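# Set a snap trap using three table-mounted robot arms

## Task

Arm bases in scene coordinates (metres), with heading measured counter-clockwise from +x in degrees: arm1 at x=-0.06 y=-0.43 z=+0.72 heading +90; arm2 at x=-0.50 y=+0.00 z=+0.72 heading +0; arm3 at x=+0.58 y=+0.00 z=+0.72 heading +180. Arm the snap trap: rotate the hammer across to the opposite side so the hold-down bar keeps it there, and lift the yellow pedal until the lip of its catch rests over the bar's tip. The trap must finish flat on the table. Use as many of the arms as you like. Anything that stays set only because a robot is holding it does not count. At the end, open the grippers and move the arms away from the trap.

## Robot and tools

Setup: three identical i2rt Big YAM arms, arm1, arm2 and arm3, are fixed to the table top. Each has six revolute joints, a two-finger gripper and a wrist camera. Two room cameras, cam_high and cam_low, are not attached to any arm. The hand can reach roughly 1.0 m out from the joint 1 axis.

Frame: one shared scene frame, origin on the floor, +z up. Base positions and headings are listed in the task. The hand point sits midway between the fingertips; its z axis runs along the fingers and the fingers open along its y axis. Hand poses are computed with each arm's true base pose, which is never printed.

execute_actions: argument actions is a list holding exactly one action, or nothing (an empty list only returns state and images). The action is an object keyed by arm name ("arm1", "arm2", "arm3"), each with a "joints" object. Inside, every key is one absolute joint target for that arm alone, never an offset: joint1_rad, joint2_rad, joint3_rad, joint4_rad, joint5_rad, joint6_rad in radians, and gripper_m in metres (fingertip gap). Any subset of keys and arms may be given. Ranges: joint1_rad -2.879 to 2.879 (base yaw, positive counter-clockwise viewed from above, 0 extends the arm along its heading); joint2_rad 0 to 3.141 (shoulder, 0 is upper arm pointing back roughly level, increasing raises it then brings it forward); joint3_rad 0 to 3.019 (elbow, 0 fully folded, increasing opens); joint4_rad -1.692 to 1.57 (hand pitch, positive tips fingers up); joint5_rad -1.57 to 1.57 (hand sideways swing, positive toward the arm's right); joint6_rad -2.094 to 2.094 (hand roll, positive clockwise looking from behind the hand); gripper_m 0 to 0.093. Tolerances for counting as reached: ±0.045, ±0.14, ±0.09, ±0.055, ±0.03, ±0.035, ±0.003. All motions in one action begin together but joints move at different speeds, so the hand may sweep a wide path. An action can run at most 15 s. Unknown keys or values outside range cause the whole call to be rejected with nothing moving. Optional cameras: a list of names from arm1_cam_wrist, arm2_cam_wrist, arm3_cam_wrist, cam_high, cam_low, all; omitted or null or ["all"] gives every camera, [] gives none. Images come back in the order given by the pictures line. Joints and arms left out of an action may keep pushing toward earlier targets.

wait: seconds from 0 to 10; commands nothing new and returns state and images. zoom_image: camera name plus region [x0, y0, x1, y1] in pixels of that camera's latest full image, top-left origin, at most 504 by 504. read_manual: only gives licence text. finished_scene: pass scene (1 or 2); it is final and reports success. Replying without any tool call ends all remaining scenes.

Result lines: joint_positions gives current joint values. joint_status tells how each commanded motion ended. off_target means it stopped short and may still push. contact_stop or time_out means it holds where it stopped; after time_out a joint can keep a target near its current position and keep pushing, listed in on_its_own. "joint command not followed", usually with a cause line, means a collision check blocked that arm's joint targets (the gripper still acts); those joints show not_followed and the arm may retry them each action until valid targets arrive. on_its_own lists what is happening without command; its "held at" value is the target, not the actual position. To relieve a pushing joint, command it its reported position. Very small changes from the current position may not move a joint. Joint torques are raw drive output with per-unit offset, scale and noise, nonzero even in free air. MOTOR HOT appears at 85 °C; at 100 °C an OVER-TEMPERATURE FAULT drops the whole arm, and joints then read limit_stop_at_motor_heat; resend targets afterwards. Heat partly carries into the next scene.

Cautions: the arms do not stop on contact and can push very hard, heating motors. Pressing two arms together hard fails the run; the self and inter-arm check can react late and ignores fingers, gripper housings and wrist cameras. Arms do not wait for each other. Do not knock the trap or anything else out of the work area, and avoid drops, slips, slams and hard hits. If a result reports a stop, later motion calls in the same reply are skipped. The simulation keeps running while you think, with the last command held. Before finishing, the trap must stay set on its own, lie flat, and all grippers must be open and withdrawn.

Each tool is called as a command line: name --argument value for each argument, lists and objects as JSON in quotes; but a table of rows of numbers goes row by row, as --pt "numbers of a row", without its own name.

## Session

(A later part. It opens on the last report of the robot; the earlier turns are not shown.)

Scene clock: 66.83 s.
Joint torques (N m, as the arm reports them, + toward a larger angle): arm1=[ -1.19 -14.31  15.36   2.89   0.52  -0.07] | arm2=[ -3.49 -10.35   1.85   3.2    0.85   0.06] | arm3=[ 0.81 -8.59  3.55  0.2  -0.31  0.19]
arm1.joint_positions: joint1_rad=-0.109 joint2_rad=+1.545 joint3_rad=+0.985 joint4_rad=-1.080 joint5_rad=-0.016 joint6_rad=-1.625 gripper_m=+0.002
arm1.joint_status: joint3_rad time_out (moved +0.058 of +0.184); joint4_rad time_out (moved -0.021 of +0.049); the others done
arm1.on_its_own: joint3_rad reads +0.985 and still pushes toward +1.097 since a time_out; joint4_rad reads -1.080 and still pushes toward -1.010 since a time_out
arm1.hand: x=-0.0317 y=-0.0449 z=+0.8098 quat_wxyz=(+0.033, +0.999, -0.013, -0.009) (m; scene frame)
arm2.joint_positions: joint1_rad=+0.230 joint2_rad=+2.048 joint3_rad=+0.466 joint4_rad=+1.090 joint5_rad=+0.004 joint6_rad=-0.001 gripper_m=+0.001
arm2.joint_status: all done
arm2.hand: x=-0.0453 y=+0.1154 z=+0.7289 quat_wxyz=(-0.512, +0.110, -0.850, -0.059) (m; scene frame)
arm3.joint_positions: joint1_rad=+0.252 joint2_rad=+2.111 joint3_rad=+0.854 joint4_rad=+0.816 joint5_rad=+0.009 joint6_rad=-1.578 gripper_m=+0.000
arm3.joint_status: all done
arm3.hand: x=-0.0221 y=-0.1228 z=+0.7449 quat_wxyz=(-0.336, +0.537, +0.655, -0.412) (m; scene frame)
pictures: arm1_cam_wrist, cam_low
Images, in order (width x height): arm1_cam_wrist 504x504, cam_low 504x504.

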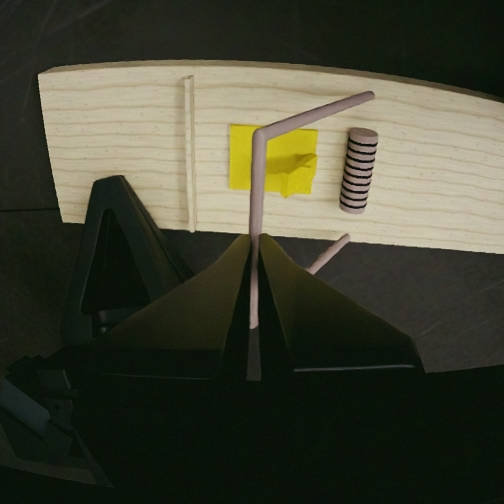

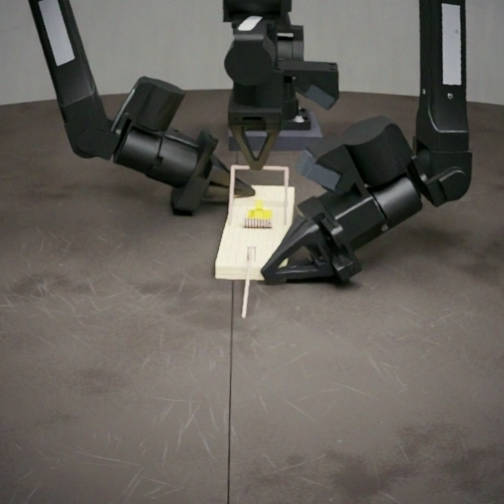

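execute_actions --actions '[{"arm1":{"joints":{"joint2_rad":1.61,"joint3_rad":1.24,"joint4_rad":-0.98}},"arm2":{"joints":{"joint1_rad":0.17,"joint5_rad":0.04}},"arm3":{"joints":{"joint1_rad":0.29,"joint5_rad":-0.015}}}]' --cameras '["arm1_cam_wrist","cam_low","cam_high"]'

Scene clock: 69.07 s.
Joint torques (N m, as the arm reports them, + toward a larger angle): arm1=[ -1.75 -15.53  15.85   3.69   0.48   0.  ] | arm2=[ -5.56 -10.34   1.8    3.06   1.31   0.02] | arm3=[ 1.8  -8.6   3.54  0.2  -0.76  0.18]
arm1.joint_positions: joint1_rad=-0.109 joint2_rad=+1.620 joint3_rad=+1.115 joint4_rad=-1.068 joint5_rad=-0.016 joint6_rad=-1.625 gripper_m=+0.002
arm1.joint_status: joint3_rad time_out (moved +0.131 of +0.255); joint4_rad time_out (moved +0.013 of +0.100); the others done
arm1.on_its_own: joint3_rad reads +1.115 and still pushes toward +1.228 since a time_out; joint4_rad reads -1.068 and still pushes toward -0.980 since a time_out
arm1.hand: x=-0.0272 y=+0.0109 z=+0.8222 quat_wxyz=(-0.001, +1.000, -0.013, -0.006) (m; scene frame)
arm2.joint_positions: joint1_rad=+0.230 joint2_rad=+2.048 joint3_rad=+0.466 joint4_rad=+1.092 joint5_rad=+0.007 joint6_rad=+0.001 gripper_m=+0.001
arm2.joint_status: joint1_rad time_out (moved +0.000 of -0.060); joint5_rad time_out (moved +0.003 of +0.036)
arm2.on_its_own: joint1_rad reads +0.230 and still pushes toward +0.170 since a time_out; joint5_rad reads +0.007 and still pushes toward +0.040 since a time_out
arm2.hand: x=-0.0451 y=+0.1149 z=+0.7292 quat_wxyz=(-0.513, +0.108, -0.850, -0.058) (m; scene frame)
arm3.joint_positions: joint1_rad=+0.252 joint2_rad=+2.111 joint3_rad=+0.854 joint4_rad=+0.816 joint5_rad=+0.005 joint6_rad=-1.578 gripper_m=+0.000
arm3.joint_status: all done
arm3.hand: x=-0.0220 y=-0.1236 z=+0.7449 quat_wxyz=(-0.335, +0.536, +0.656, -0.413) (m; scene frame)
pictures: arm1_cam_wrist, cam_high, cam_low
Images, in order (width x height): arm1_cam_wrist 504x504, cam_high 504x504, cam_low 504x504.

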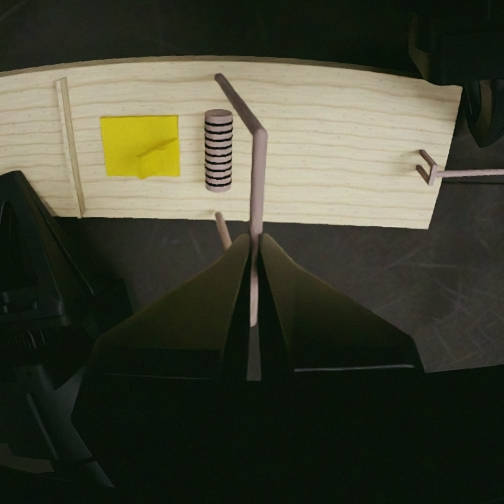

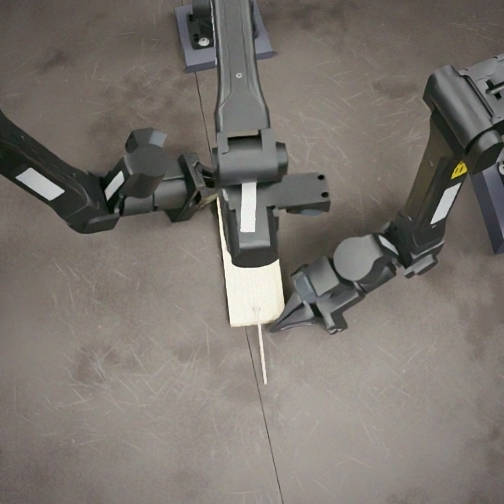

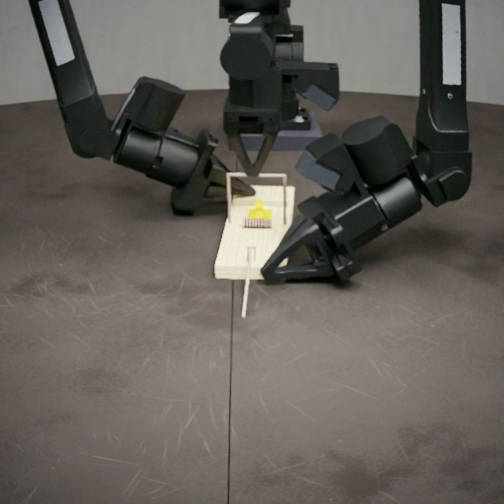

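execute_actions --actions '[{"arm1":{"joints":{"joint2_rad":1.74,"joint3_rad":1.21,"joint4_rad":-1.02}},"arm2":{"joints":{"joint1_rad":0.20,"joint5_rad":0.025}}}]' --cameras '["arm1_cam_wrist","cam_low","cam_high"]'

Scene clock: 70.00 s.
Joint torques (N m, as the arm reports them, + toward a larger angle): arm1=[ -1.06 -10.35  11.17   2.14   0.49   0.02] | arm2=[ -2.56 -10.4    1.77   3.08   0.8    0.03] | arm3=[ 1.78 -8.57  3.55  0.19 -0.76  0.18]
arm1.joint_positions: joint1_rad=-0.109 joint2_rad=+1.682 joint3_rad=+1.165 joint4_rad=-1.068 joint5_rad=-0.017 joint6_rad=-1.625 gripper_m=+0.002
arm1.joint_status: all done
arm1.hand: x=-0.0260 y=+0.0284 z=+0.8120 quat_wxyz=(+0.005, +1.000, -0.013, -0.007) (m; scene frame)
arm2.joint_positions: joint1_rad=+0.230 joint2_rad=+2.048 joint3_rad=+0.466 joint4_rad=+1.092 joint5_rad=+0.005 joint6_rad=+0.001 gripper_m=+0.001
arm2.joint_status: all done
arm2.hand: x=-0.0451 y=+0.1153 z=+0.7292 quat_wxyz=(-0.513, +0.109, -0.850, -0.059) (m; scene frame)
arm3.joint_positions: joint1_rad=+0.252 joint2_rad=+2.111 joint3_rad=+0.854 joint4_rad=+0.816 joint5_rad=+0.005 joint6_rad=-1.578 gripper_m=+0.000
arm3.joint_status: not commanded
arm3.hand: x=-0.0220 y=-0.1236 z=+0.7449 quat_wxyz=(-0.335, +0.536, +0.656, -0.413) (m; scene frame)
pictures: arm1_cam_wrist, cam_high, cam_low
Images, in order (width x height): arm1_cam_wrist 504x504, cam_high 504x504, cam_low 504x504.

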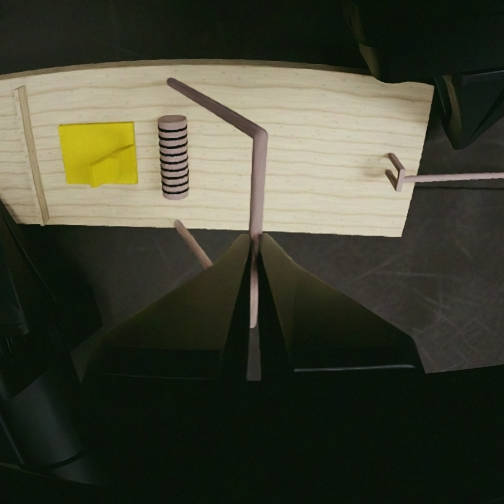

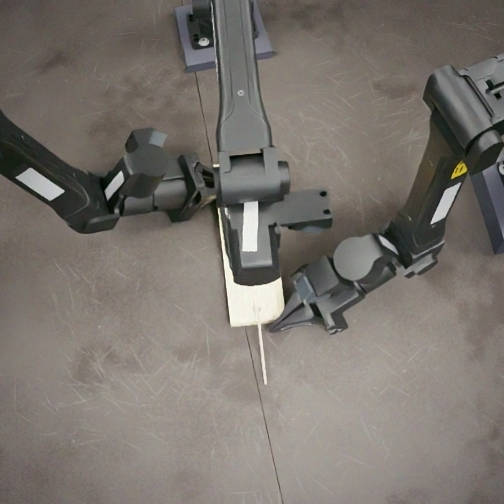

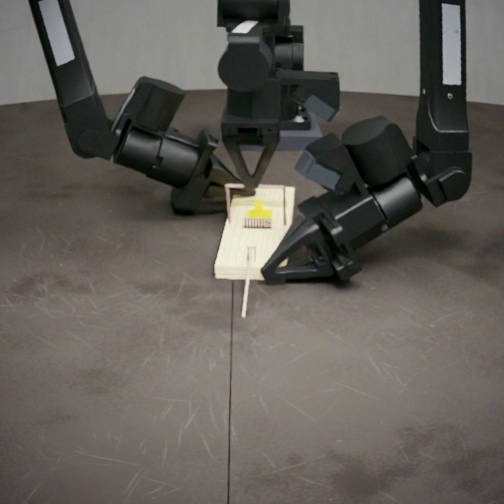

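execute_actions --actions '[{"arm1":{"joints":{"joint2_rad":1.78,"joint3_rad":1.17,"joint4_rad":-1.04}},"arm2":{"joints":{"joint1_rad":0.45,"joint2_rad":1.93,"joint3_rad":0.40,"joint5_rad":0,"joint6_rad":-1.57,"gripper_m":0.025}}}]' --cameras '["arm1_cam_wrist","cam_high"]'

Scene clock: 72.27 s.
Joint torques (N m, as the arm reports them, + toward a larger angle): arm1=[-2.15 -7.41  7.71  1.53  0.45 -0.05] | arm2=[-0.07 -9.4   1.9   3.01  0.05  0.06] | arm3=[ 1.75 -8.58  3.53  0.21 -0.74  0.18]
arm1.joint_positions: joint1_rad=-0.109 joint2_rad=+1.688 joint3_rad=+1.166 joint4_rad=-1.068 joint5_rad=-0.017 joint6_rad=-1.625 gripper_m=+0.002
arm1.joint_status: all done
arm1.hand: x=-0.0260 y=+0.0287 z=+0.8098 quat_wxyz=(+0.007, +1.000, -0.013, -0.007) (m; scene frame)
arm2.joint_positions: joint1_rad=+0.451 joint2_rad=+1.931 joint3_rad=+0.400 joint4_rad=+1.093 joint5_rad=-0.001 joint6_rad=-1.562 gripper_m=+0.025
arm2.joint_status: all done
arm2.hand: x=-0.0933 y=+0.2081 z=+0.7649 quat_wxyz=(-0.458, +0.719, -0.440, +0.281) (m; scene frame)
arm3.joint_positions: joint1_rad=+0.252 joint2_rad=+2.111 joint3_rad=+0.854 joint4_rad=+0.816 joint5_rad=+0.005 joint6_rad=-1.578 gripper_m=+0.000
arm3.joint_status: not commanded
arm3.hand: x=-0.0220 y=-0.1237 z=+0.7449 quat_wxyz=(-0.334, +0.536, +0.656, -0.413) (m; scene frame)
pictures: arm1_cam_wrist, cam_high
Images, in order (width x height): arm1_cam_wrist 504x504, cam_high 504x504.

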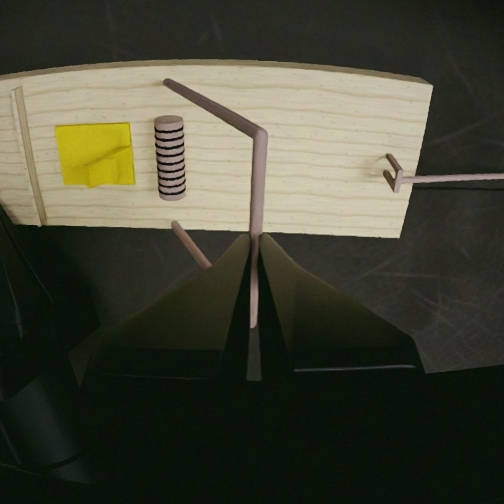

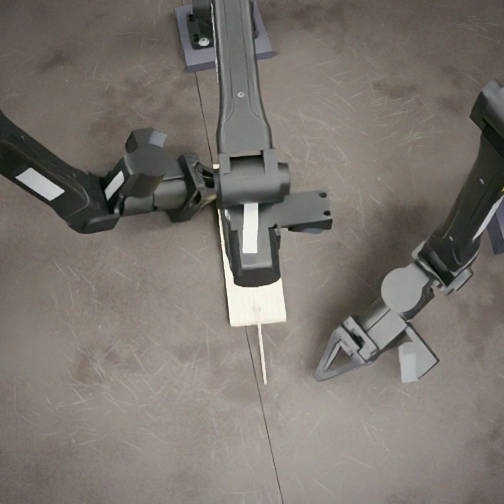

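execute_actions --actions '[{"arm1":{"joints":{"joint2_rad":1.88,"joint3_rad":1.22,"joint4_rad":-1.0}}}]' --cameras '["arm1_cam_wrist","cam_low"]'

Scene clock: 73.10 s.
Joint torques (N m, as the arm reports them, + toward a larger angle): arm1=[ -0.08 -10.08   6.64   1.5    0.54   0.  ] | arm2=[ 0.27 -9.39  1.88  3.    0.05  0.04] | arm3=[ 1.75 -8.56  3.55  0.2  -0.74  0.19]
arm1.joint_positions: joint1_rad=-0.109 joint2_rad=+1.803 joint3_rad=+1.229 joint4_rad=-1.029 joint5_rad=-0.018 joint6_rad=-1.625 gripper_m=+0.002
arm1.joint_status: all done
arm1.hand: x=-0.0237 y=+0.0566 z=+0.7778 quat_wxyz=(+0.014, +1.000, -0.013, -0.008) (m; scene frame)
arm2.joint_positions: joint1_rad=+0.451 joint2_rad=+1.931 joint3_rad=+0.400 joint4_rad=+1.093 joint5_rad=-0.001 joint6_rad=-1.562 gripper_m=+0.025
arm2.joint_status: not commanded
arm2.hand: x=-0.0933 y=+0.2081 z=+0.7649 quat_wxyz=(-0.458, +0.720, -0.440, +0.282) (m; scene frame)
arm3.joint_positions: joint1_rad=+0.252 joint2_rad=+2.111 joint3_rad=+0.854 joint4_rad=+0.816 joint5_rad=+0.005 joint6_rad=-1.578 gripper_m=+0.000
arm3.joint_status: not commanded
arm3.hand: x=-0.0220 y=-0.1237 z=+0.7449 quat_wxyz=(-0.334, +0.536, +0.656, -0.413) (m; scene frame)
pictures: arm1_cam_wrist, cam_low
Images, in order (width x height): arm1_cam_wrist 504x504, cam_low 504x504.

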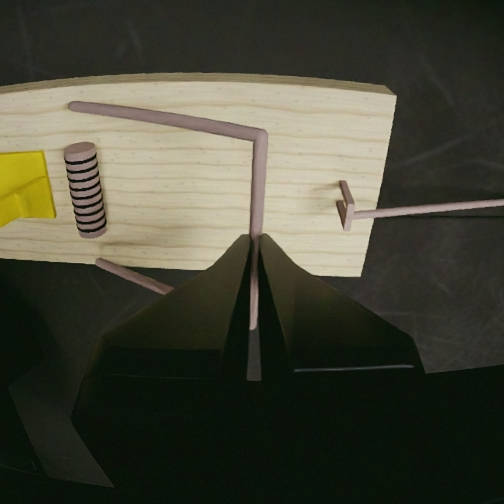

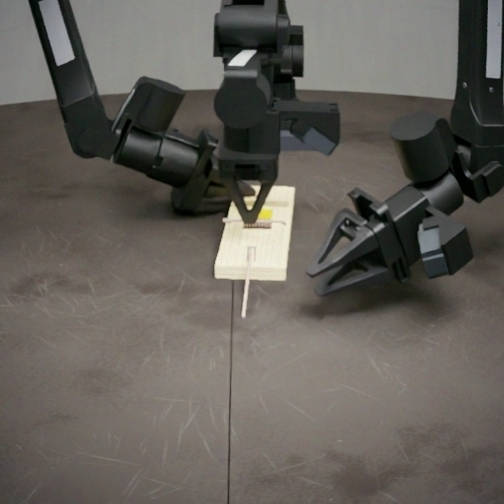

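execute_actions --actions '[{"arm1":{"joints":{"joint2_rad":1.945,"joint3_rad":1.21,"joint4_rad":-0.96}}}]' --cameras '[]'

execute_actions --actions '[{"arm3":{"joints":{"joint1_rad":0.2,"joint2_rad":1.985,"joint3_rad":0.735,"joint4_rad":0.80,"joint5_rad":0}}}]' --cameras '[]'

execute_actions --actions '[{"arm3":{"joints":{"joint1_rad":-0.02}}}]' --cameras '["arm1_cam_wrist","arm3_cam_wrist","cam_low","cam_high"]'

zoom_image --camera "cam_low" --region '[170, 170, 310, 290]'

Scene clock: 74.07 s.
Joint torques (N m, as the arm reports them, + toward a larger angle): arm1=[ -2.06 -10.85   5.69   1.19   0.57  -0.03] | arm2=[ 0.17 -9.3   1.91  3.05  0.07  0.03] | arm3=[ 1.77 -8.57  3.54  0.2  -0.74  0.18]
arm1.joint_positions: joint1_rad=-0.109 joint2_rad=+1.858 joint3_rad=+1.229 joint4_rad=-0.979 joint5_rad=-0.019 joint6_rad=-1.625 gripper_m=+0.002
arm1.joint_status: all done
arm1.hand: x=-0.0233 y=+0.0628 z=+0.7518 quat_wxyz=(+0.016, +1.000, -0.013, -0.009) (m; scene frame)
arm2.joint_positions: joint1_rad=+0.451 joint2_rad=+1.931 joint3_rad=+0.400 joint4_rad=+1.093 joint5_rad=-0.001 joint6_rad=-1.562 gripper_m=+0.025
arm2.joint_status: not commanded
arm2.hand: x=-0.0933 y=+0.2081 z=+0.7649 quat_wxyz=(-0.458, +0.720, -0.440, +0.282) (m; scene frame)
arm3.joint_positions: joint1_rad=+0.252 joint2_rad=+2.111 joint3_rad=+0.854 joint4_rad=+0.816 joint5_rad=+0.005 joint6_rad=-1.578 gripper_m=+0.000
arm3.joint_status: not commanded
arm3.hand: x=-0.0220 y=-0.1237 z=+0.7449 quat_wxyz=(-0.334, +0.536, +0.656, -0.413) (m; scene frame)
pictures: none
No camera images: the call's "cameras" was empty. Leave "cameras" out to get every camera's image.

Scene clock: 75.13 s.
Joint torques (N m, as the arm reports them, + toward a larger angle): arm1=[ -1.69 -10.08   5.8    1.07   0.57   0.01] | arm2=[ 0.14 -9.32  1.91  2.96  0.05  0.02] | arm3=[ -1.89 -15.56   3.78   1.5    0.06   0.18]
arm1.joint_positions: joint1_rad=-0.109 joint2_rad=+1.858 joint3_rad=+1.229 joint4_rad=-0.979 joint5_rad=-0.019 joint6_rad=-1.625 gripper_m=+0.002
arm1.joint_status: not commanded
arm1.hand: x=-0.0233 y=+0.0628 z=+0.7518 quat_wxyz=(+0.016, +1.000, -0.013, -0.009) (m; scene frame)
arm2.joint_positions: joint1_rad=+0.451 joint2_rad=+1.931 joint3_rad=+0.400 joint4_rad=+1.093 joint5_rad=-0.001 joint6_rad=-1.562 gripper_m=+0.025
arm2.joint_status: not commanded
arm2.hand: x=-0.0933 y=+0.2081 z=+0.7649 quat_wxyz=(-0.458, +0.720, -0.440, +0.282) (m; scene frame)
arm3.joint_positions: joint1_rad=+0.203 joint2_rad=+1.992 joint3_rad=+0.736 joint4_rad=+0.814 joint5_rad=-0.001 joint6_rad=-1.578 gripper_m=+0.000
arm3.joint_status: all done
arm3.hand: x=+0.0080 y=-0.0893 z=+0.7728 quat_wxyz=(-0.342, +0.551, +0.644, -0.406) (m; scene frame)
pictures: none
No camera images: the call's "cameras" was empty. Leave "cameras" out to get every camera's image.

Scene clock: 76.23 s.
Joint torques (N m, as the arm reports them, + toward a larger angle): arm1=[ -1.01 -10.19   5.72   0.91   0.57   0.  ] | arm2=[ 0.19 -9.38  1.92  3.02  0.06  0.04] | arm3=[ -1.12 -15.18   3.69   1.48  -0.01   0.18]
arm1.joint_positions: joint1_rad=-0.109 joint2_rad=+1.858 joint3_rad=+1.229 joint4_rad=-0.979 joint5_rad=-0.019 joint6_rad=-1.625 gripper_m=+0.002
arm1.joint_status: not commanded
arm1.hand: x=-0.0233 y=+0.0628 z=+0.7518 quat_wxyz=(+0.016, +1.000, -0.013, -0.009) (m; scene frame)
arm2.joint_positions: joint1_rad=+0.451 joint2_rad=+1.931 joint3_rad=+0.400 joint4_rad=+1.093 joint5_rad=-0.001 joint6_rad=-1.562 gripper_m=+0.025
arm2.joint_status: not commanded
arm2.hand: x=-0.0933 y=+0.2081 z=+0.7649 quat_wxyz=(-0.458, +0.720, -0.440, +0.282) (m; scene frame)
arm3.joint_positions: joint1_rad=-0.030 joint2_rad=+1.992 joint3_rad=+0.736 joint4_rad=+0.814 joint5_rad=+0.001 joint6_rad=-1.578 gripper_m=+0.000
arm3.joint_status: all done
arm3.hand: x=+0.0030 y=+0.0461 z=+0.7713 quat_wxyz=(-0.388, +0.623, +0.576, -0.361) (m; scene frame)
pictures: arm1_cam_wrist, arm3_cam_wrist, cam_high, cam_low
Images, in order (width x height): arm1_cam_wrist 504x504, arm3_cam_wrist 504x504, cam_high 504x504, cam_low 504x504.

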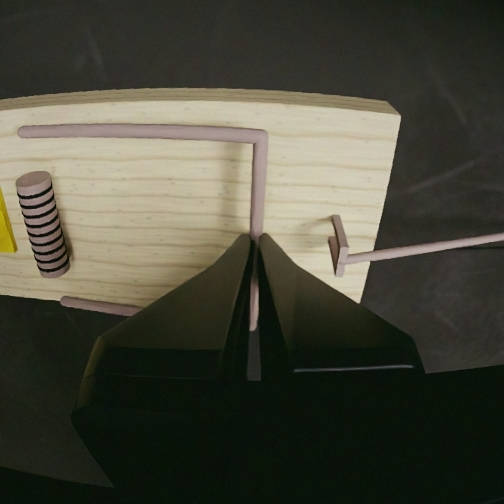

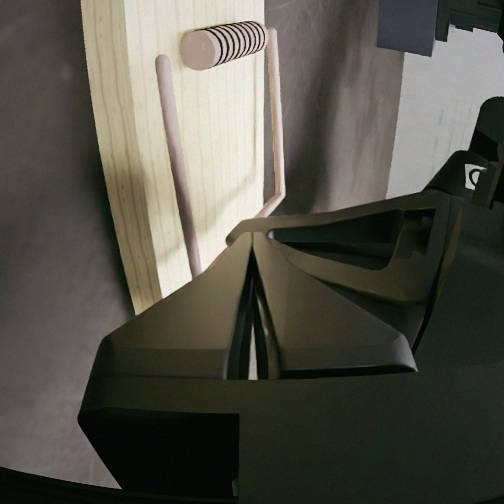

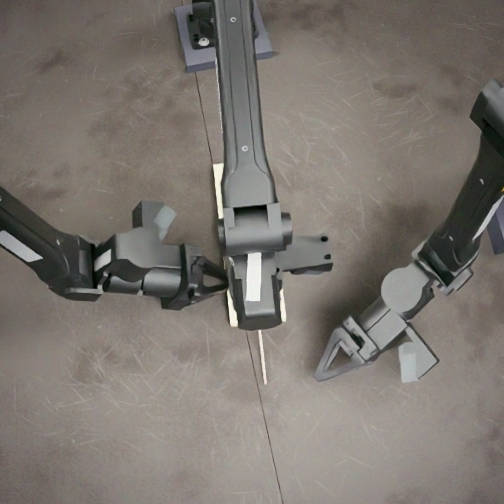

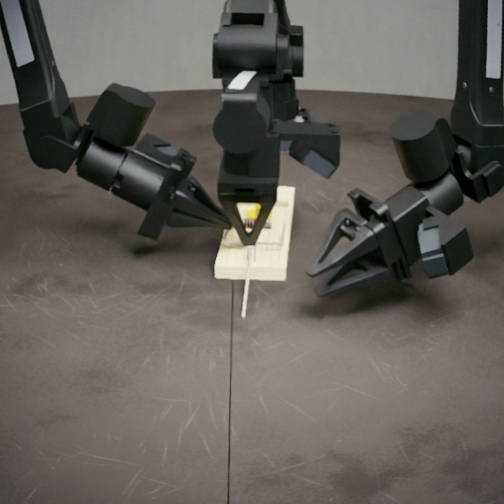

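Region (170, 170, 310, 290) of cam_low's 504x504 image, scaled by 3.600, with more detail than that image has; it fills the top 432 rows of this view, and the rest is white.

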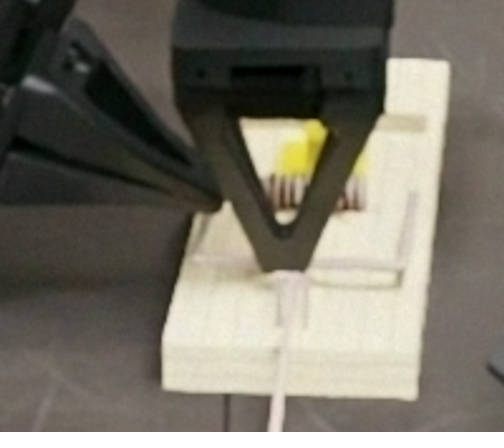

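execute_actions --actions '[{"arm3":{"joints":{"joint2_rad":2.09}}}]' --cameras '[]'

execute_actions --actions '[{"arm3":{"joints":{"joint2_rad":2.16,"joint3_rad":0.66,"joint4_rad":0.72}}}]' --cameras '[]'

execute_actions --actions '[{"arm1":{"joints":{"joint2_rad":1.86,"joint3_rad":1.24,"gripper_m":0.01}}}]' --cameras '["arm1_cam_wrist","cam_low"]'

zoom_image --camera "cam_low" --region '[170, 170, 310, 290]'

Scene clock: 77.13 s.
Joint torques (N m, as the arm reports them, + toward a larger angle): arm1=[ -2.56 -11.08   5.69   0.78   0.54   0.03] | arm2=[ 0.3  -9.21  1.91  2.98  0.07  0.03] | arm3=[ -0.92 -10.92   3.03   1.2   -0.02   0.17]
arm1.joint_positions: joint1_rad=-0.109 joint2_rad=+1.870 joint3_rad=+1.229 joint4_rad=-0.971 joint5_rad=-0.017 joint6_rad=-1.625 gripper_m=+0.002
arm1.joint_status: not commanded
arm1.hand: x=-0.0229 y=+0.0630 z=+0.7458 quat_wxyz=(+0.019, +1.000, -0.013, -0.008) (m; scene frame)
arm2.joint_positions: joint1_rad=+0.451 joint2_rad=+1.931 joint3_rad=+0.400 joint4_rad=+1.093 joint5_rad=-0.001 joint6_rad=-1.562 gripper_m=+0.025
arm2.joint_status: not commanded
arm2.hand: x=-0.0933 y=+0.2081 z=+0.7649 quat_wxyz=(-0.458, +0.720, -0.440, +0.282) (m; scene frame)
arm3.joint_positions: joint1_rad=-0.030 joint2_rad=+2.033 joint3_rad=+0.741 joint4_rad=+0.821 joint5_rad=+0.001 joint6_rad=-1.576 gripper_m=+0.000
arm3.joint_status: all done
arm3.hand: x=+0.0067 y=+0.0456 z=+0.7517 quat_wxyz=(-0.378, +0.629, +0.580, -0.353) (m; scene frame)
pictures: none
No camera images: the call's "cameras" was empty. Leave "cameras" out to get every camera's image.

Scene clock: 78.90 s.
Joint torques (N m, as the arm reports them, + toward a larger angle): arm1=[ -1.86 -11.3    5.5    0.28   0.47  -0.02] | arm2=[ 0.37 -9.36  1.93  3.    0.05  0.07] | arm3=[-0.87 -6.58 -2.48 -2.1  -0.02  0.1 ]
arm1.joint_positions: joint1_rad=-0.109 joint2_rad=+1.873 joint3_rad=+1.229 joint4_rad=-0.970 joint5_rad=-0.016 joint6_rad=-1.625 gripper_m=+0.002
arm1.joint_status: not commanded
arm1.hand: x=-0.0228 y=+0.0631 z=+0.7443 quat_wxyz=(+0.019, +1.000, -0.013, -0.008) (m; scene frame)
arm2.joint_positions: joint1_rad=+0.451 joint2_rad=+1.931 joint3_rad=+0.400 joint4_rad=+1.093 joint5_rad=-0.001 joint6_rad=-1.562 gripper_m=+0.025
arm2.joint_status: not commanded
arm2.hand: x=-0.0933 y=+0.2081 z=+0.7649 quat_wxyz=(-0.458, +0.720, -0.440, +0.282) (m; scene frame)
arm3.joint_positions: joint1_rad=-0.030 joint2_rad=+2.039 joint3_rad=+0.739 joint4_rad=+0.821 joint5_rad=+0.001 joint6_rad=-1.569 gripper_m=+0.000
arm3.joint_status: joint4_rad time_out (moved +0.000 of -0.101); the others done
arm3.on_its_own: joint4_rad reads +0.821 and still pushes toward +0.720 since a time_out
arm3.hand: x=+0.0088 y=+0.0454 z=+0.7478 quat_wxyz=(-0.375, +0.632, +0.580, -0.352) (m; scene frame)
pictures: none
No camera images: the call's "cameras" was empty. Leave "cameras" out to get every camera's image.

not run: a stop came earlier in this reply.

Region (170, 170, 310, 290) of cam_low's 504x504 image, scaled by 3.600, with more detail than that image has; it fills the top 432 rows of this view, and the rest is white.

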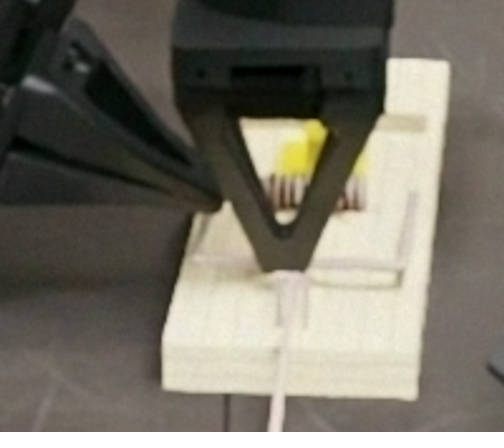

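execute_actions --actions '[{"arm1":{"joints":{"joint2_rad":1.87,"joint3_rad":1.24}}}]' --cameras '["arm3_cam_wrist","cam_low"]'

zoom_image --camera "cam_low" --region '[170, 170, 310, 290]'

Scene clock: 79.60 s.
Joint torques (N m, as the arm reports them, + toward a larger angle): arm1=[ -1.21 -16.89   7.81   0.59   0.45  -0.03] | arm2=[ 0.05 -9.31  1.87  3.05  0.07  0.04] | arm3=[-0.9  -6.49 -2.44 -2.09 -0.02  0.09]
arm1.joint_positions: joint1_rad=-0.109 joint2_rad=+1.869 joint3_rad=+1.230 joint4_rad=-0.970 joint5_rad=-0.016 joint6_rad=-1.625 gripper_m=+0.002
arm1.joint_status: all done
arm1.hand: x=-0.0228 y=+0.0641 z=+0.7467 quat_wxyz=(+0.017, +1.000, -0.013, -0.008) (m; scene frame)
arm2.joint_positions: joint1_rad=+0.451 joint2_rad=+1.931 joint3_rad=+0.400 joint4_rad=+1.093 joint5_rad=-0.001 joint6_rad=-1.562 gripper_m=+0.025
arm2.joint_status: not commanded
arm2.hand: x=-0.0933 y=+0.2081 z=+0.7649 quat_wxyz=(-0.458, +0.720, -0.440, +0.282) (m; scene frame)
arm3.joint_positions: joint1_rad=-0.030 joint2_rad=+2.039 joint3_rad=+0.738 joint4_rad=+0.821 joint5_rad=+0.001 joint6_rad=-1.569 gripper_m=+0.000
arm3.joint_status: not commanded
arm3.on_its_own: joint4_rad reads +0.821 and still pushes toward +0.720 since a time_out
arm3.hand: x=+0.0091 y=+0.0454 z=+0.7477 quat_wxyz=(-0.374, +0.633, +0.580, -0.352) (m; scene frame)
pictures: arm3_cam_wrist, cam_low
Images, in order (width x height): arm3_cam_wrist 504x504, cam_low 504x504.

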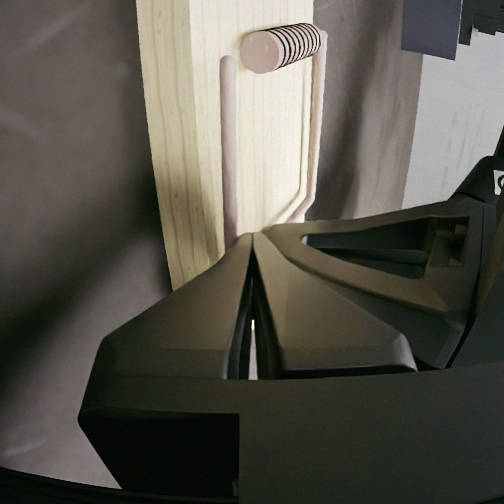

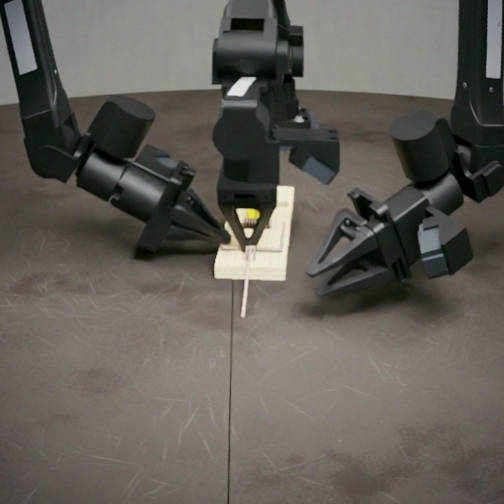

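Region (170, 170, 310, 290) of cam_low's 504x504 image, scaled by 3.600, with more detail than that image has; it fills the top 432 rows of this view, and the rest is white.

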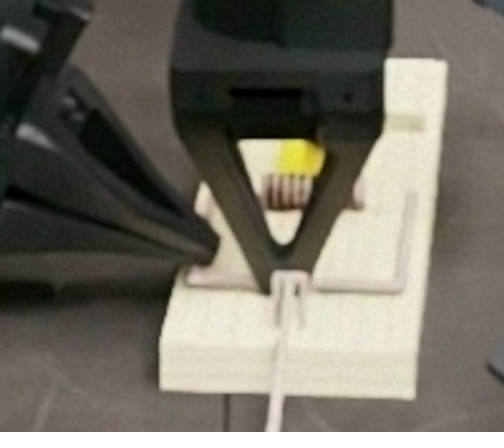

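execute_actions --actions '[{"arm1":{"joints":{"gripper_m":0.012}}}]' --cameras '[]'

execute_actions --actions '[{"arm1":{"joints":{"joint2_rad":1.70,"joint4_rad":-1.1}}}]' --cameras '[]'

execute_actions --actions '[{"arm1":{"joints":{"joint2_rad":1.38,"joint3_rad":0.80,"joint4_rad":-0.99,"gripper_m":0}},"arm2":{"joints":{"joint1_rad":0.265,"joint2_rad":1.95,"joint3_rad":0.435,"joint4_rad":1.02,"gripper_m":0.02}}}]' --cameras '["arm2_cam_wrist","cam_low","cam_high"]'

Scene clock: 80.23 s.
Joint torques (N m, as the arm reports them, + toward a larger angle): arm1=[ -1.31 -16.99   7.86   0.57  -0.01   0.01] | arm2=[ 0.28 -9.32  1.89  2.99  0.07  0.06] | arm3=[-0.88 -6.42 -2.42 -2.09 -0.02  0.09]
arm1.joint_positions: joint1_rad=-0.109 joint2_rad=+1.869 joint3_rad=+1.230 joint4_rad=-0.970 joint5_rad=-0.002 joint6_rad=-1.625 gripper_m=+0.012
arm1.joint_status: all done
arm1.hand: x=-0.0200 y=+0.0638 z=+0.7467 quat_wxyz=(+0.017, +1.000, -0.014, +0.000) (m; scene frame)
arm2.joint_positions: joint1_rad=+0.451 joint2_rad=+1.931 joint3_rad=+0.400 joint4_rad=+1.093 joint5_rad=-0.001 joint6_rad=-1.562 gripper_m=+0.025
arm2.joint_status: not commanded
arm2.hand: x=-0.0933 y=+0.2081 z=+0.7649 quat_wxyz=(-0.458, +0.720, -0.440, +0.282) (m; scene frame)
arm3.joint_positions: joint1_rad=-0.030 joint2_rad=+2.037 joint3_rad=+0.738 joint4_rad=+0.821 joint5_rad=+0.001 joint6_rad=-1.569 gripper_m=+0.000
arm3.joint_status: not commanded
arm3.on_its_own: joint4_rad reads +0.821 and still pushes toward +0.720 since a time_out
arm3.hand: x=+0.0088 y=+0.0454 z=+0.7486 quat_wxyz=(-0.375, +0.632, +0.579, -0.352) (m; scene frame)
pictures: none
No camera images: the call's "cameras" was empty. Leave "cameras" out to get every camera's image.

Scene clock: 81.37 s.
Joint torques (N m, as the arm reports them, + toward a larger angle): arm1=[ -1.12 -14.32   8.72  -0.19  -0.04   0.02] | arm2=[ 0.43 -9.17  1.96  2.98  0.05  0.04] | arm3=[-0.9  -6.43 -2.42 -2.09 -0.02  0.09]
arm1.joint_positions: joint1_rad=-0.109 joint2_rad=+1.683 joint3_rad=+1.229 joint4_rad=-1.087 joint5_rad=-0.002 joint6_rad=-1.625 gripper_m=+0.012
arm1.joint_status: all done
arm1.hand: x=-0.0214 y=+0.0507 z=+0.8337 quat_wxyz=(-0.017, +1.000, -0.013, +0.002) (m; scene frame)
arm2.joint_positions: joint1_rad=+0.451 joint2_rad=+1.931 joint3_rad=+0.400 joint4_rad=+1.093 joint5_rad=-0.001 joint6_rad=-1.562 gripper_m=+0.025
arm2.joint_status: not commanded
arm2.hand: x=-0.0933 y=+0.2081 z=+0.7649 quat_wxyz=(-0.458, +0.720, -0.440, +0.282) (m; scene frame)
arm3.joint_positions: joint1_rad=-0.030 joint2_rad=+2.037 joint3_rad=+0.738 joint4_rad=+0.821 joint5_rad=+0.001 joint6_rad=-1.569 gripper_m=+0.000
arm3.joint_status: not commanded
arm3.on_its_own: joint4_rad reads +0.821 and still pushes toward +0.720 since a time_out
arm3.hand: x=+0.0088 y=+0.0454 z=+0.7486 quat_wxyz=(-0.375, +0.632, +0.579, -0.352) (m; scene frame)
pictures: none
No camera images: the call's "cameras" was empty. Leave "cameras" out to get every camera's image.

Scene clock: 82.53 s.
Joint torques (N m, as the arm reports them, + toward a larger angle): arm1=[-1.42 -8.43  8.    0.7  -0.02  0.01] | arm2=[ 0.56 -8.85  3.35  1.78  0.06  0.03] | arm3=[-0.91 -6.42 -2.43 -2.09 -0.02  0.09]
arm1.joint_positions: joint1_rad=-0.109 joint2_rad=+1.371 joint3_rad=+0.795 joint4_rad=-1.004 joint5_rad=-0.002 joint6_rad=-1.625 gripper_m=+0.000
arm1.joint_status: all done
arm1.hand: x=-0.0335 y=-0.1000 z=+0.8082 quat_wxyz=(+0.003, +1.000, -0.013, +0.000) (m; scene frame)
arm2.joint_positions: joint1_rad=+0.263 joint2_rad=+1.945 joint3_rad=+0.418 joint4_rad=+1.030 joint5_rad=-0.001 joint6_rad=-1.562 gripper_m=+0.020
arm2.joint_status: all done
arm2.hand: x=-0.0621 y=+0.1281 z=+0.7500 quat_wxyz=(-0.410, +0.687, -0.515, +0.309) (m; scene frame)
arm3.joint_positions: joint1_rad=-0.030 joint2_rad=+2.037 joint3_rad=+0.738 joint4_rad=+0.821 joint5_rad=+0.001 joint6_rad=-1.569 gripper_m=+0.000
arm3.joint_status: not commanded
arm3.on_its_own: joint4_rad reads +0.821 and still pushes toward +0.720 since a time_out
arm3.hand: x=+0.0088 y=+0.0454 z=+0.7486 quat_wxyz=(-0.375, +0.632, +0.579, -0.352) (m; scene frame)
pictures: arm2_cam_wrist, cam_high, cam_low
Images, in order (width x height): arm2_cam_wrist 504x504, cam_high 504x504, cam_low 504x504.

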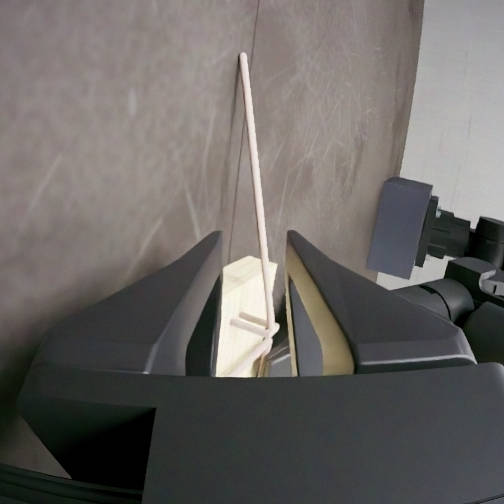

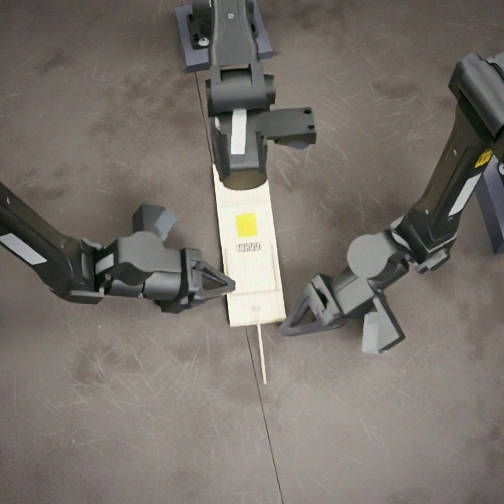

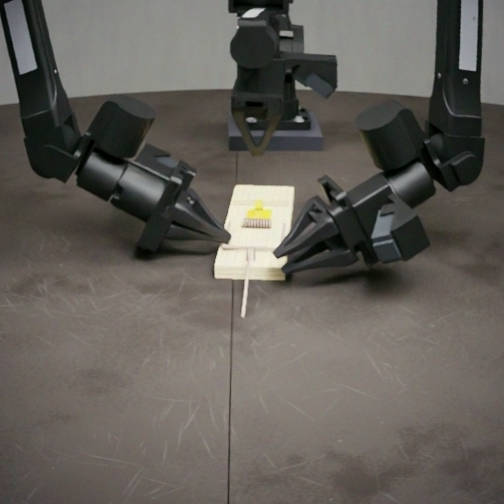

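execute_actions --actions '[{"arm2":{"joints":{"joint2_rad":2.027,"joint3_rad":0.575,"joint4_rad":0.957}}}]' --cameras '["arm2_cam_wrist","cam_low"]'

zoom_image --camera "cam_low" --region '[190, 200, 330, 330]'

Scene clock: 83.60 s.
Joint torques (N m, as the arm reports them, + toward a larger angle): arm1=[-1.42 -9.95  7.67  0.88 -0.03  0.04] | arm2=[  0.31 -10.76   3.44   1.91   0.05   0.04] | arm3=[-0.92 -6.42 -2.43 -2.09 -0.02  0.09]
arm1.joint_positions: joint1_rad=-0.109 joint2_rad=+1.371 joint3_rad=+0.795 joint4_rad=-1.004 joint5_rad=-0.002 joint6_rad=-1.625 gripper_m=+0.000
arm1.joint_status: not commanded
arm1.hand: x=-0.0335 y=-0.1000 z=+0.8082 quat_wxyz=(+0.003, +1.000, -0.013, +0.000) (m; scene frame)
arm2.joint_positions: joint1_rad=+0.264 joint2_rad=+2.025 joint3_rad=+0.562 joint4_rad=+0.966 joint5_rad=-0.002 joint6_rad=-1.563 gripper_m=+0.020
arm2.joint_status: all done
arm2.hand: x=-0.0138 y=+0.1424 z=+0.7352 quat_wxyz=(-0.410, +0.687, -0.514, +0.309) (m; scene frame)
arm3.joint_positions: joint1_rad=-0.030 joint2_rad=+2.037 joint3_rad=+0.738 joint4_rad=+0.821 joint5_rad=+0.001 joint6_rad=-1.569 gripper_m=+0.000
arm3.joint_status: not commanded
arm3.on_its_own: joint4_rad reads +0.821 and still pushes toward +0.720 since a time_out
arm3.hand: x=+0.0088 y=+0.0454 z=+0.7486 quat_wxyz=(-0.375, +0.632, +0.579, -0.352) (m; scene frame)
pictures: arm2_cam_wrist, cam_low
Images, in order (width x height): arm2_cam_wrist 504x504, cam_low 504x504.

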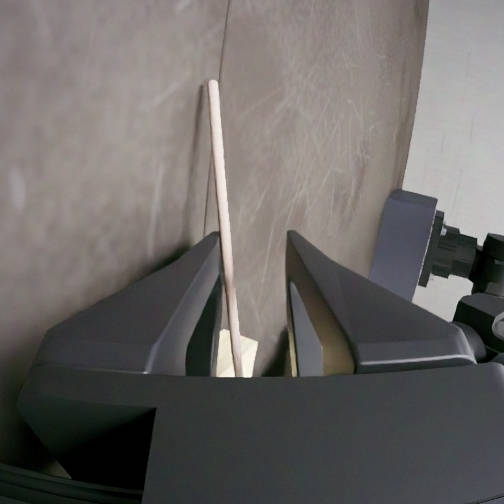

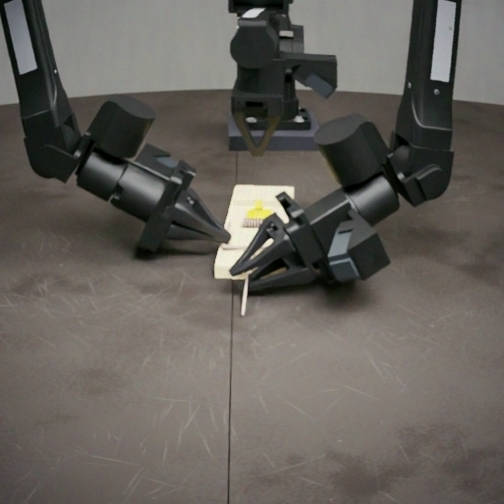

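Region (190, 200, 330, 330) of cam_low's 504x504 image, scaled by 3.600, with more detail than that image has; it fills the top 468 rows of this view, and the rest is white.

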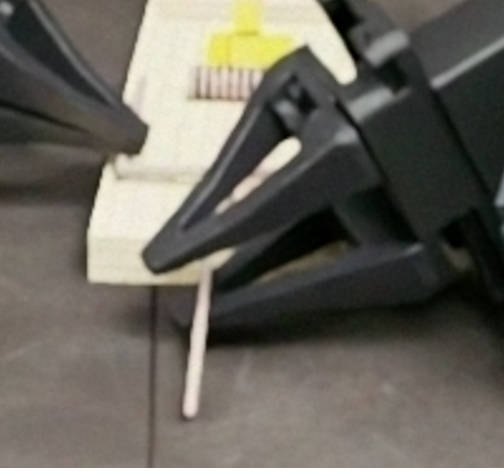

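execute_actions --actions '[{"arm2":{"joints":{"joint1_rad":0.22,"joint4_rad":1.18,"joint6_rad":-0.85,"joint3_rad":0.54}}}]' --cameras '["arm2_cam_wrist"]'

execute_actions --actions '[{"arm2":{"joints":{"joint1_rad":0.12,"joint2_rad":1.99,"joint4_rad":1.24,"joint6_rad":0.2,"joint3_rad":0.49,"gripper_m":0.035}}}]' --cameras '["arm2_cam_wrist","cam_low","cam_high"]'

Scene clock: 85.47 s.
Joint torques (N m, as the arm reports them, + toward a larger angle): arm1=[-0.81 -8.68  7.72  0.88 -0.01 -0.03] | arm2=[ -0.43 -10.9    2.31   3.36   0.08   0.2 ] | arm3=[-0.91 -6.4  -2.43 -2.09 -0.02  0.09]
arm1.joint_positions: joint1_rad=-0.109 joint2_rad=+1.371 joint3_rad=+0.795 joint4_rad=-1.004 joint5_rad=-0.002 joint6_rad=-1.625 gripper_m=+0.000
arm1.joint_status: not commanded
arm1.hand: x=-0.0335 y=-0.1000 z=+0.8082 quat_wxyz=(+0.003, +1.000, -0.013, +0.000) (m; scene frame)
arm2.joint_positions: joint1_rad=+0.227 joint2_rad=+2.025 joint3_rad=+0.542 joint4_rad=+1.156 joint5_rad=-0.002 joint6_rad=-0.859 gripper_m=+0.020
arm2.joint_status: all done
arm2.hand: x=-0.0005 y=+0.1270 z=+0.7726 quat_wxyz=(-0.556, +0.430, -0.688, +0.178) (m; scene frame)
arm3.joint_positions: joint1_rad=-0.030 joint2_rad=+2.037 joint3_rad=+0.738 joint4_rad=+0.821 joint5_rad=+0.001 joint6_rad=-1.569 gripper_m=+0.000
arm3.joint_status: not commanded
arm3.on_its_own: joint4_rad reads +0.821 and still pushes toward +0.720 since a time_out
arm3.hand: x=+0.0088 y=+0.0454 z=+0.7486 quat_wxyz=(-0.375, +0.632, +0.579, -0.352) (m; scene frame)
pictures: arm2_cam_wrist
Images, in order (width x height): arm2_cam_wrist 504x504.

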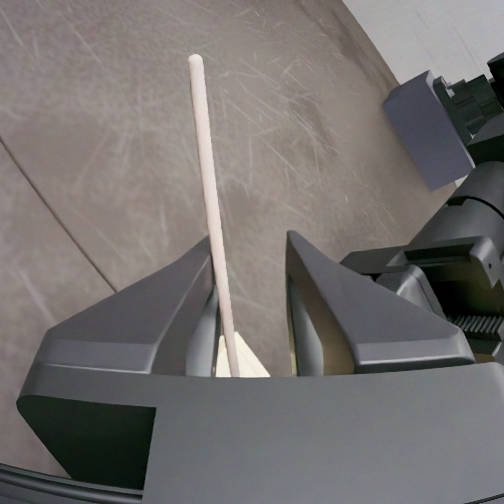

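Scene clock: 87.37 s.
Joint torques (N m, as the arm reports them, + toward a larger angle): arm1=[-0.94 -9.13  7.84  0.65 -0.05 -0.02] | arm2=[ -0.76 -11.61   1.97   3.34   0.19   0.11] | arm3=[-1.06 -6.41 -2.35 -2.09  0.04  0.09]
arm1.joint_positions: joint1_rad=-0.109 joint2_rad=+1.371 joint3_rad=+0.795 joint4_rad=-1.004 joint5_rad=-0.002 joint6_rad=-1.625 gripper_m=+0.000
arm1.joint_status: not commanded
arm1.hand: x=-0.0335 y=-0.1000 z=+0.8082 quat_wxyz=(+0.003, +1.000, -0.013, +0.000) (m; scene frame)
arm2.joint_positions: joint1_rad=+0.132 joint2_rad=+2.004 joint3_rad=+0.493 joint4_rad=+1.216 joint5_rad=-0.004 joint6_rad=+0.192 gripper_m=+0.035
arm2.joint_status: all done
arm2.hand: x=-0.0055 y=+0.0775 z=+0.7845 quat_wxyz=(-0.589, -0.011, -0.802, -0.101) (m; scene frame)
arm3.joint_positions: joint1_rad=-0.028 joint2_rad=+2.037 joint3_rad=+0.737 joint4_rad=+0.821 joint5_rad=-0.001 joint6_rad=-1.569 gripper_m=+0.000
arm3.joint_status: not commanded
arm3.on_its_own: joint4_rad reads +0.821 and still pushes toward +0.720 since a time_out
arm3.hand: x=+0.0092 y=+0.0440 z=+0.7482 quat_wxyz=(-0.374, +0.632, +0.580, -0.353) (m; scene frame)
pictures: arm2_cam_wrist, cam_high, cam_low
Images, in order (width x height): arm2_cam_wrist 504x504, cam_high 504x504, cam_low 504x504.

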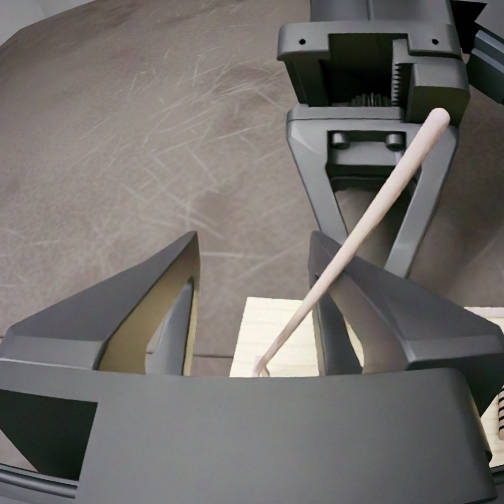

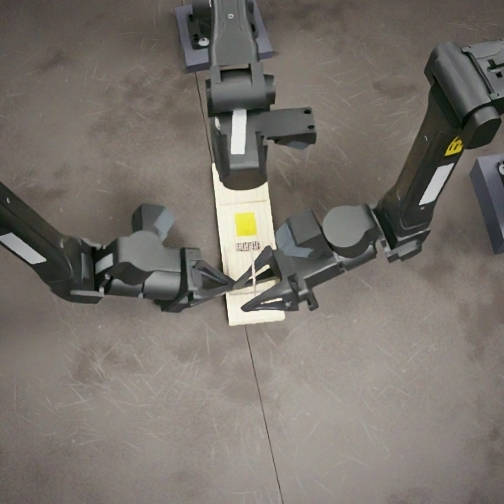

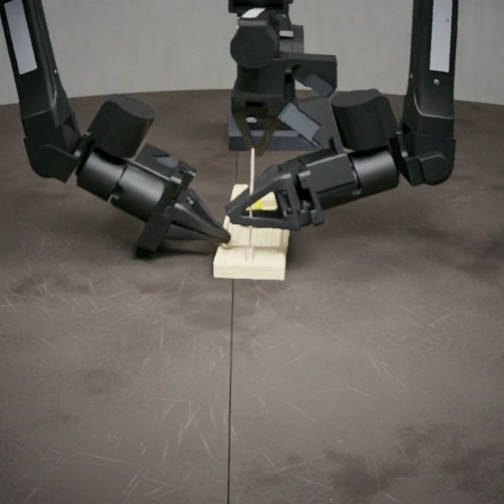

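execute_actions --actions '[]'

Scene clock: 87.70 s.
Joint torques (N m, as the arm reports them, + toward a larger angle): arm1=[-1.47 -9.08  7.77  0.8   0.01 -0.01] | arm2=[ -0.63 -11.44   1.97   3.3    0.19   0.11] | arm3=[-1.06 -6.42 -2.35 -2.09  0.04  0.09]
arm1.joint_positions: joint1_rad=-0.109 joint2_rad=+1.371 joint3_rad=+0.795 joint4_rad=-1.004 joint5_rad=-0.002 joint6_rad=-1.625 gripper_m=+0.000
arm1.joint_status: not commanded
arm1.hand: x=-0.0335 y=-0.1000 z=+0.8082 quat_wxyz=(+0.003, +1.000, -0.013, +0.000) (m; scene frame)
arm2.joint_positions: joint1_rad=+0.132 joint2_rad=+2.004 joint3_rad=+0.493 joint4_rad=+1.216 joint5_rad=-0.004 joint6_rad=+0.192 gripper_m=+0.035
arm2.joint_status: all done
arm2.hand: x=-0.0055 y=+0.0775 z=+0.7845 quat_wxyz=(-0.589, -0.011, -0.802, -0.101) (m; scene frame)
arm3.joint_positions: joint1_rad=-0.028 joint2_rad=+2.037 joint3_rad=+0.737 joint4_rad=+0.821 joint5_rad=-0.001 joint6_rad=-1.569 gripper_m=+0.000
arm3.joint_status: not commanded
arm3.on_its_own: joint4_rad reads +0.821 and still pushes toward +0.720 since a time_out
arm3.hand: x=+0.0092 y=+0.0440 z=+0.7482 quat_wxyz=(-0.374, +0.632, +0.580, -0.353) (m; scene frame)
pictures: arm1_cam_wrist, arm2_cam_wrist, arm3_cam_wrist, cam_high, cam_low
Images, in order (width x height): arm1_cam_wrist 504x504, arm2_cam_wrist 504x504, arm3_cam_wrist 504x504, cam_high 504x504, cam_low 504x504.

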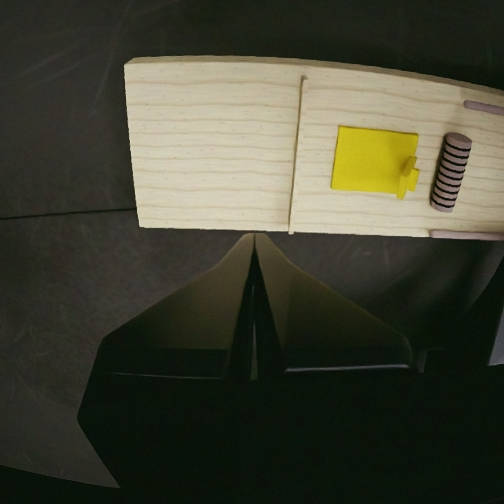

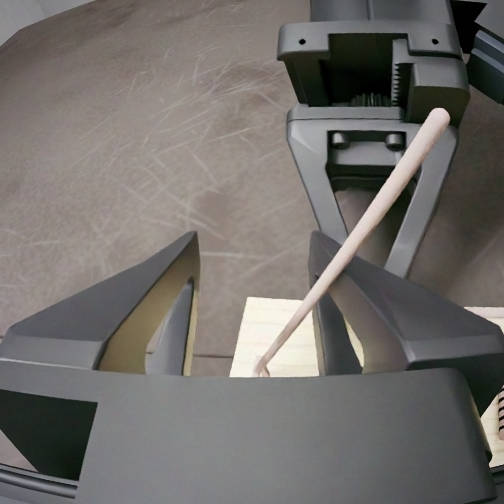

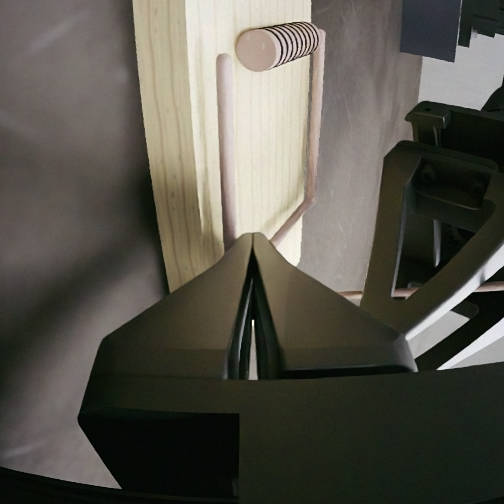

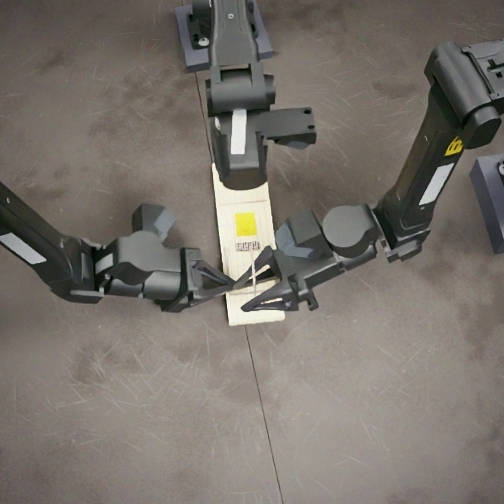

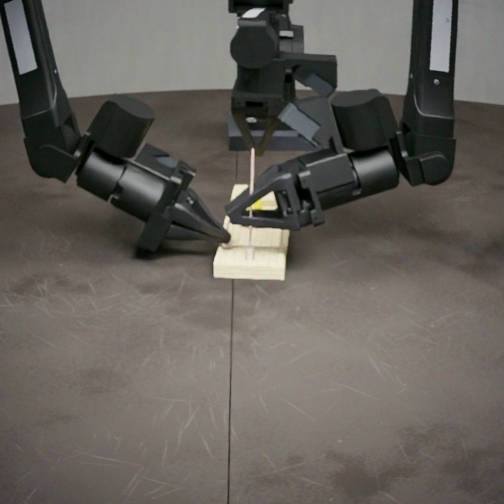

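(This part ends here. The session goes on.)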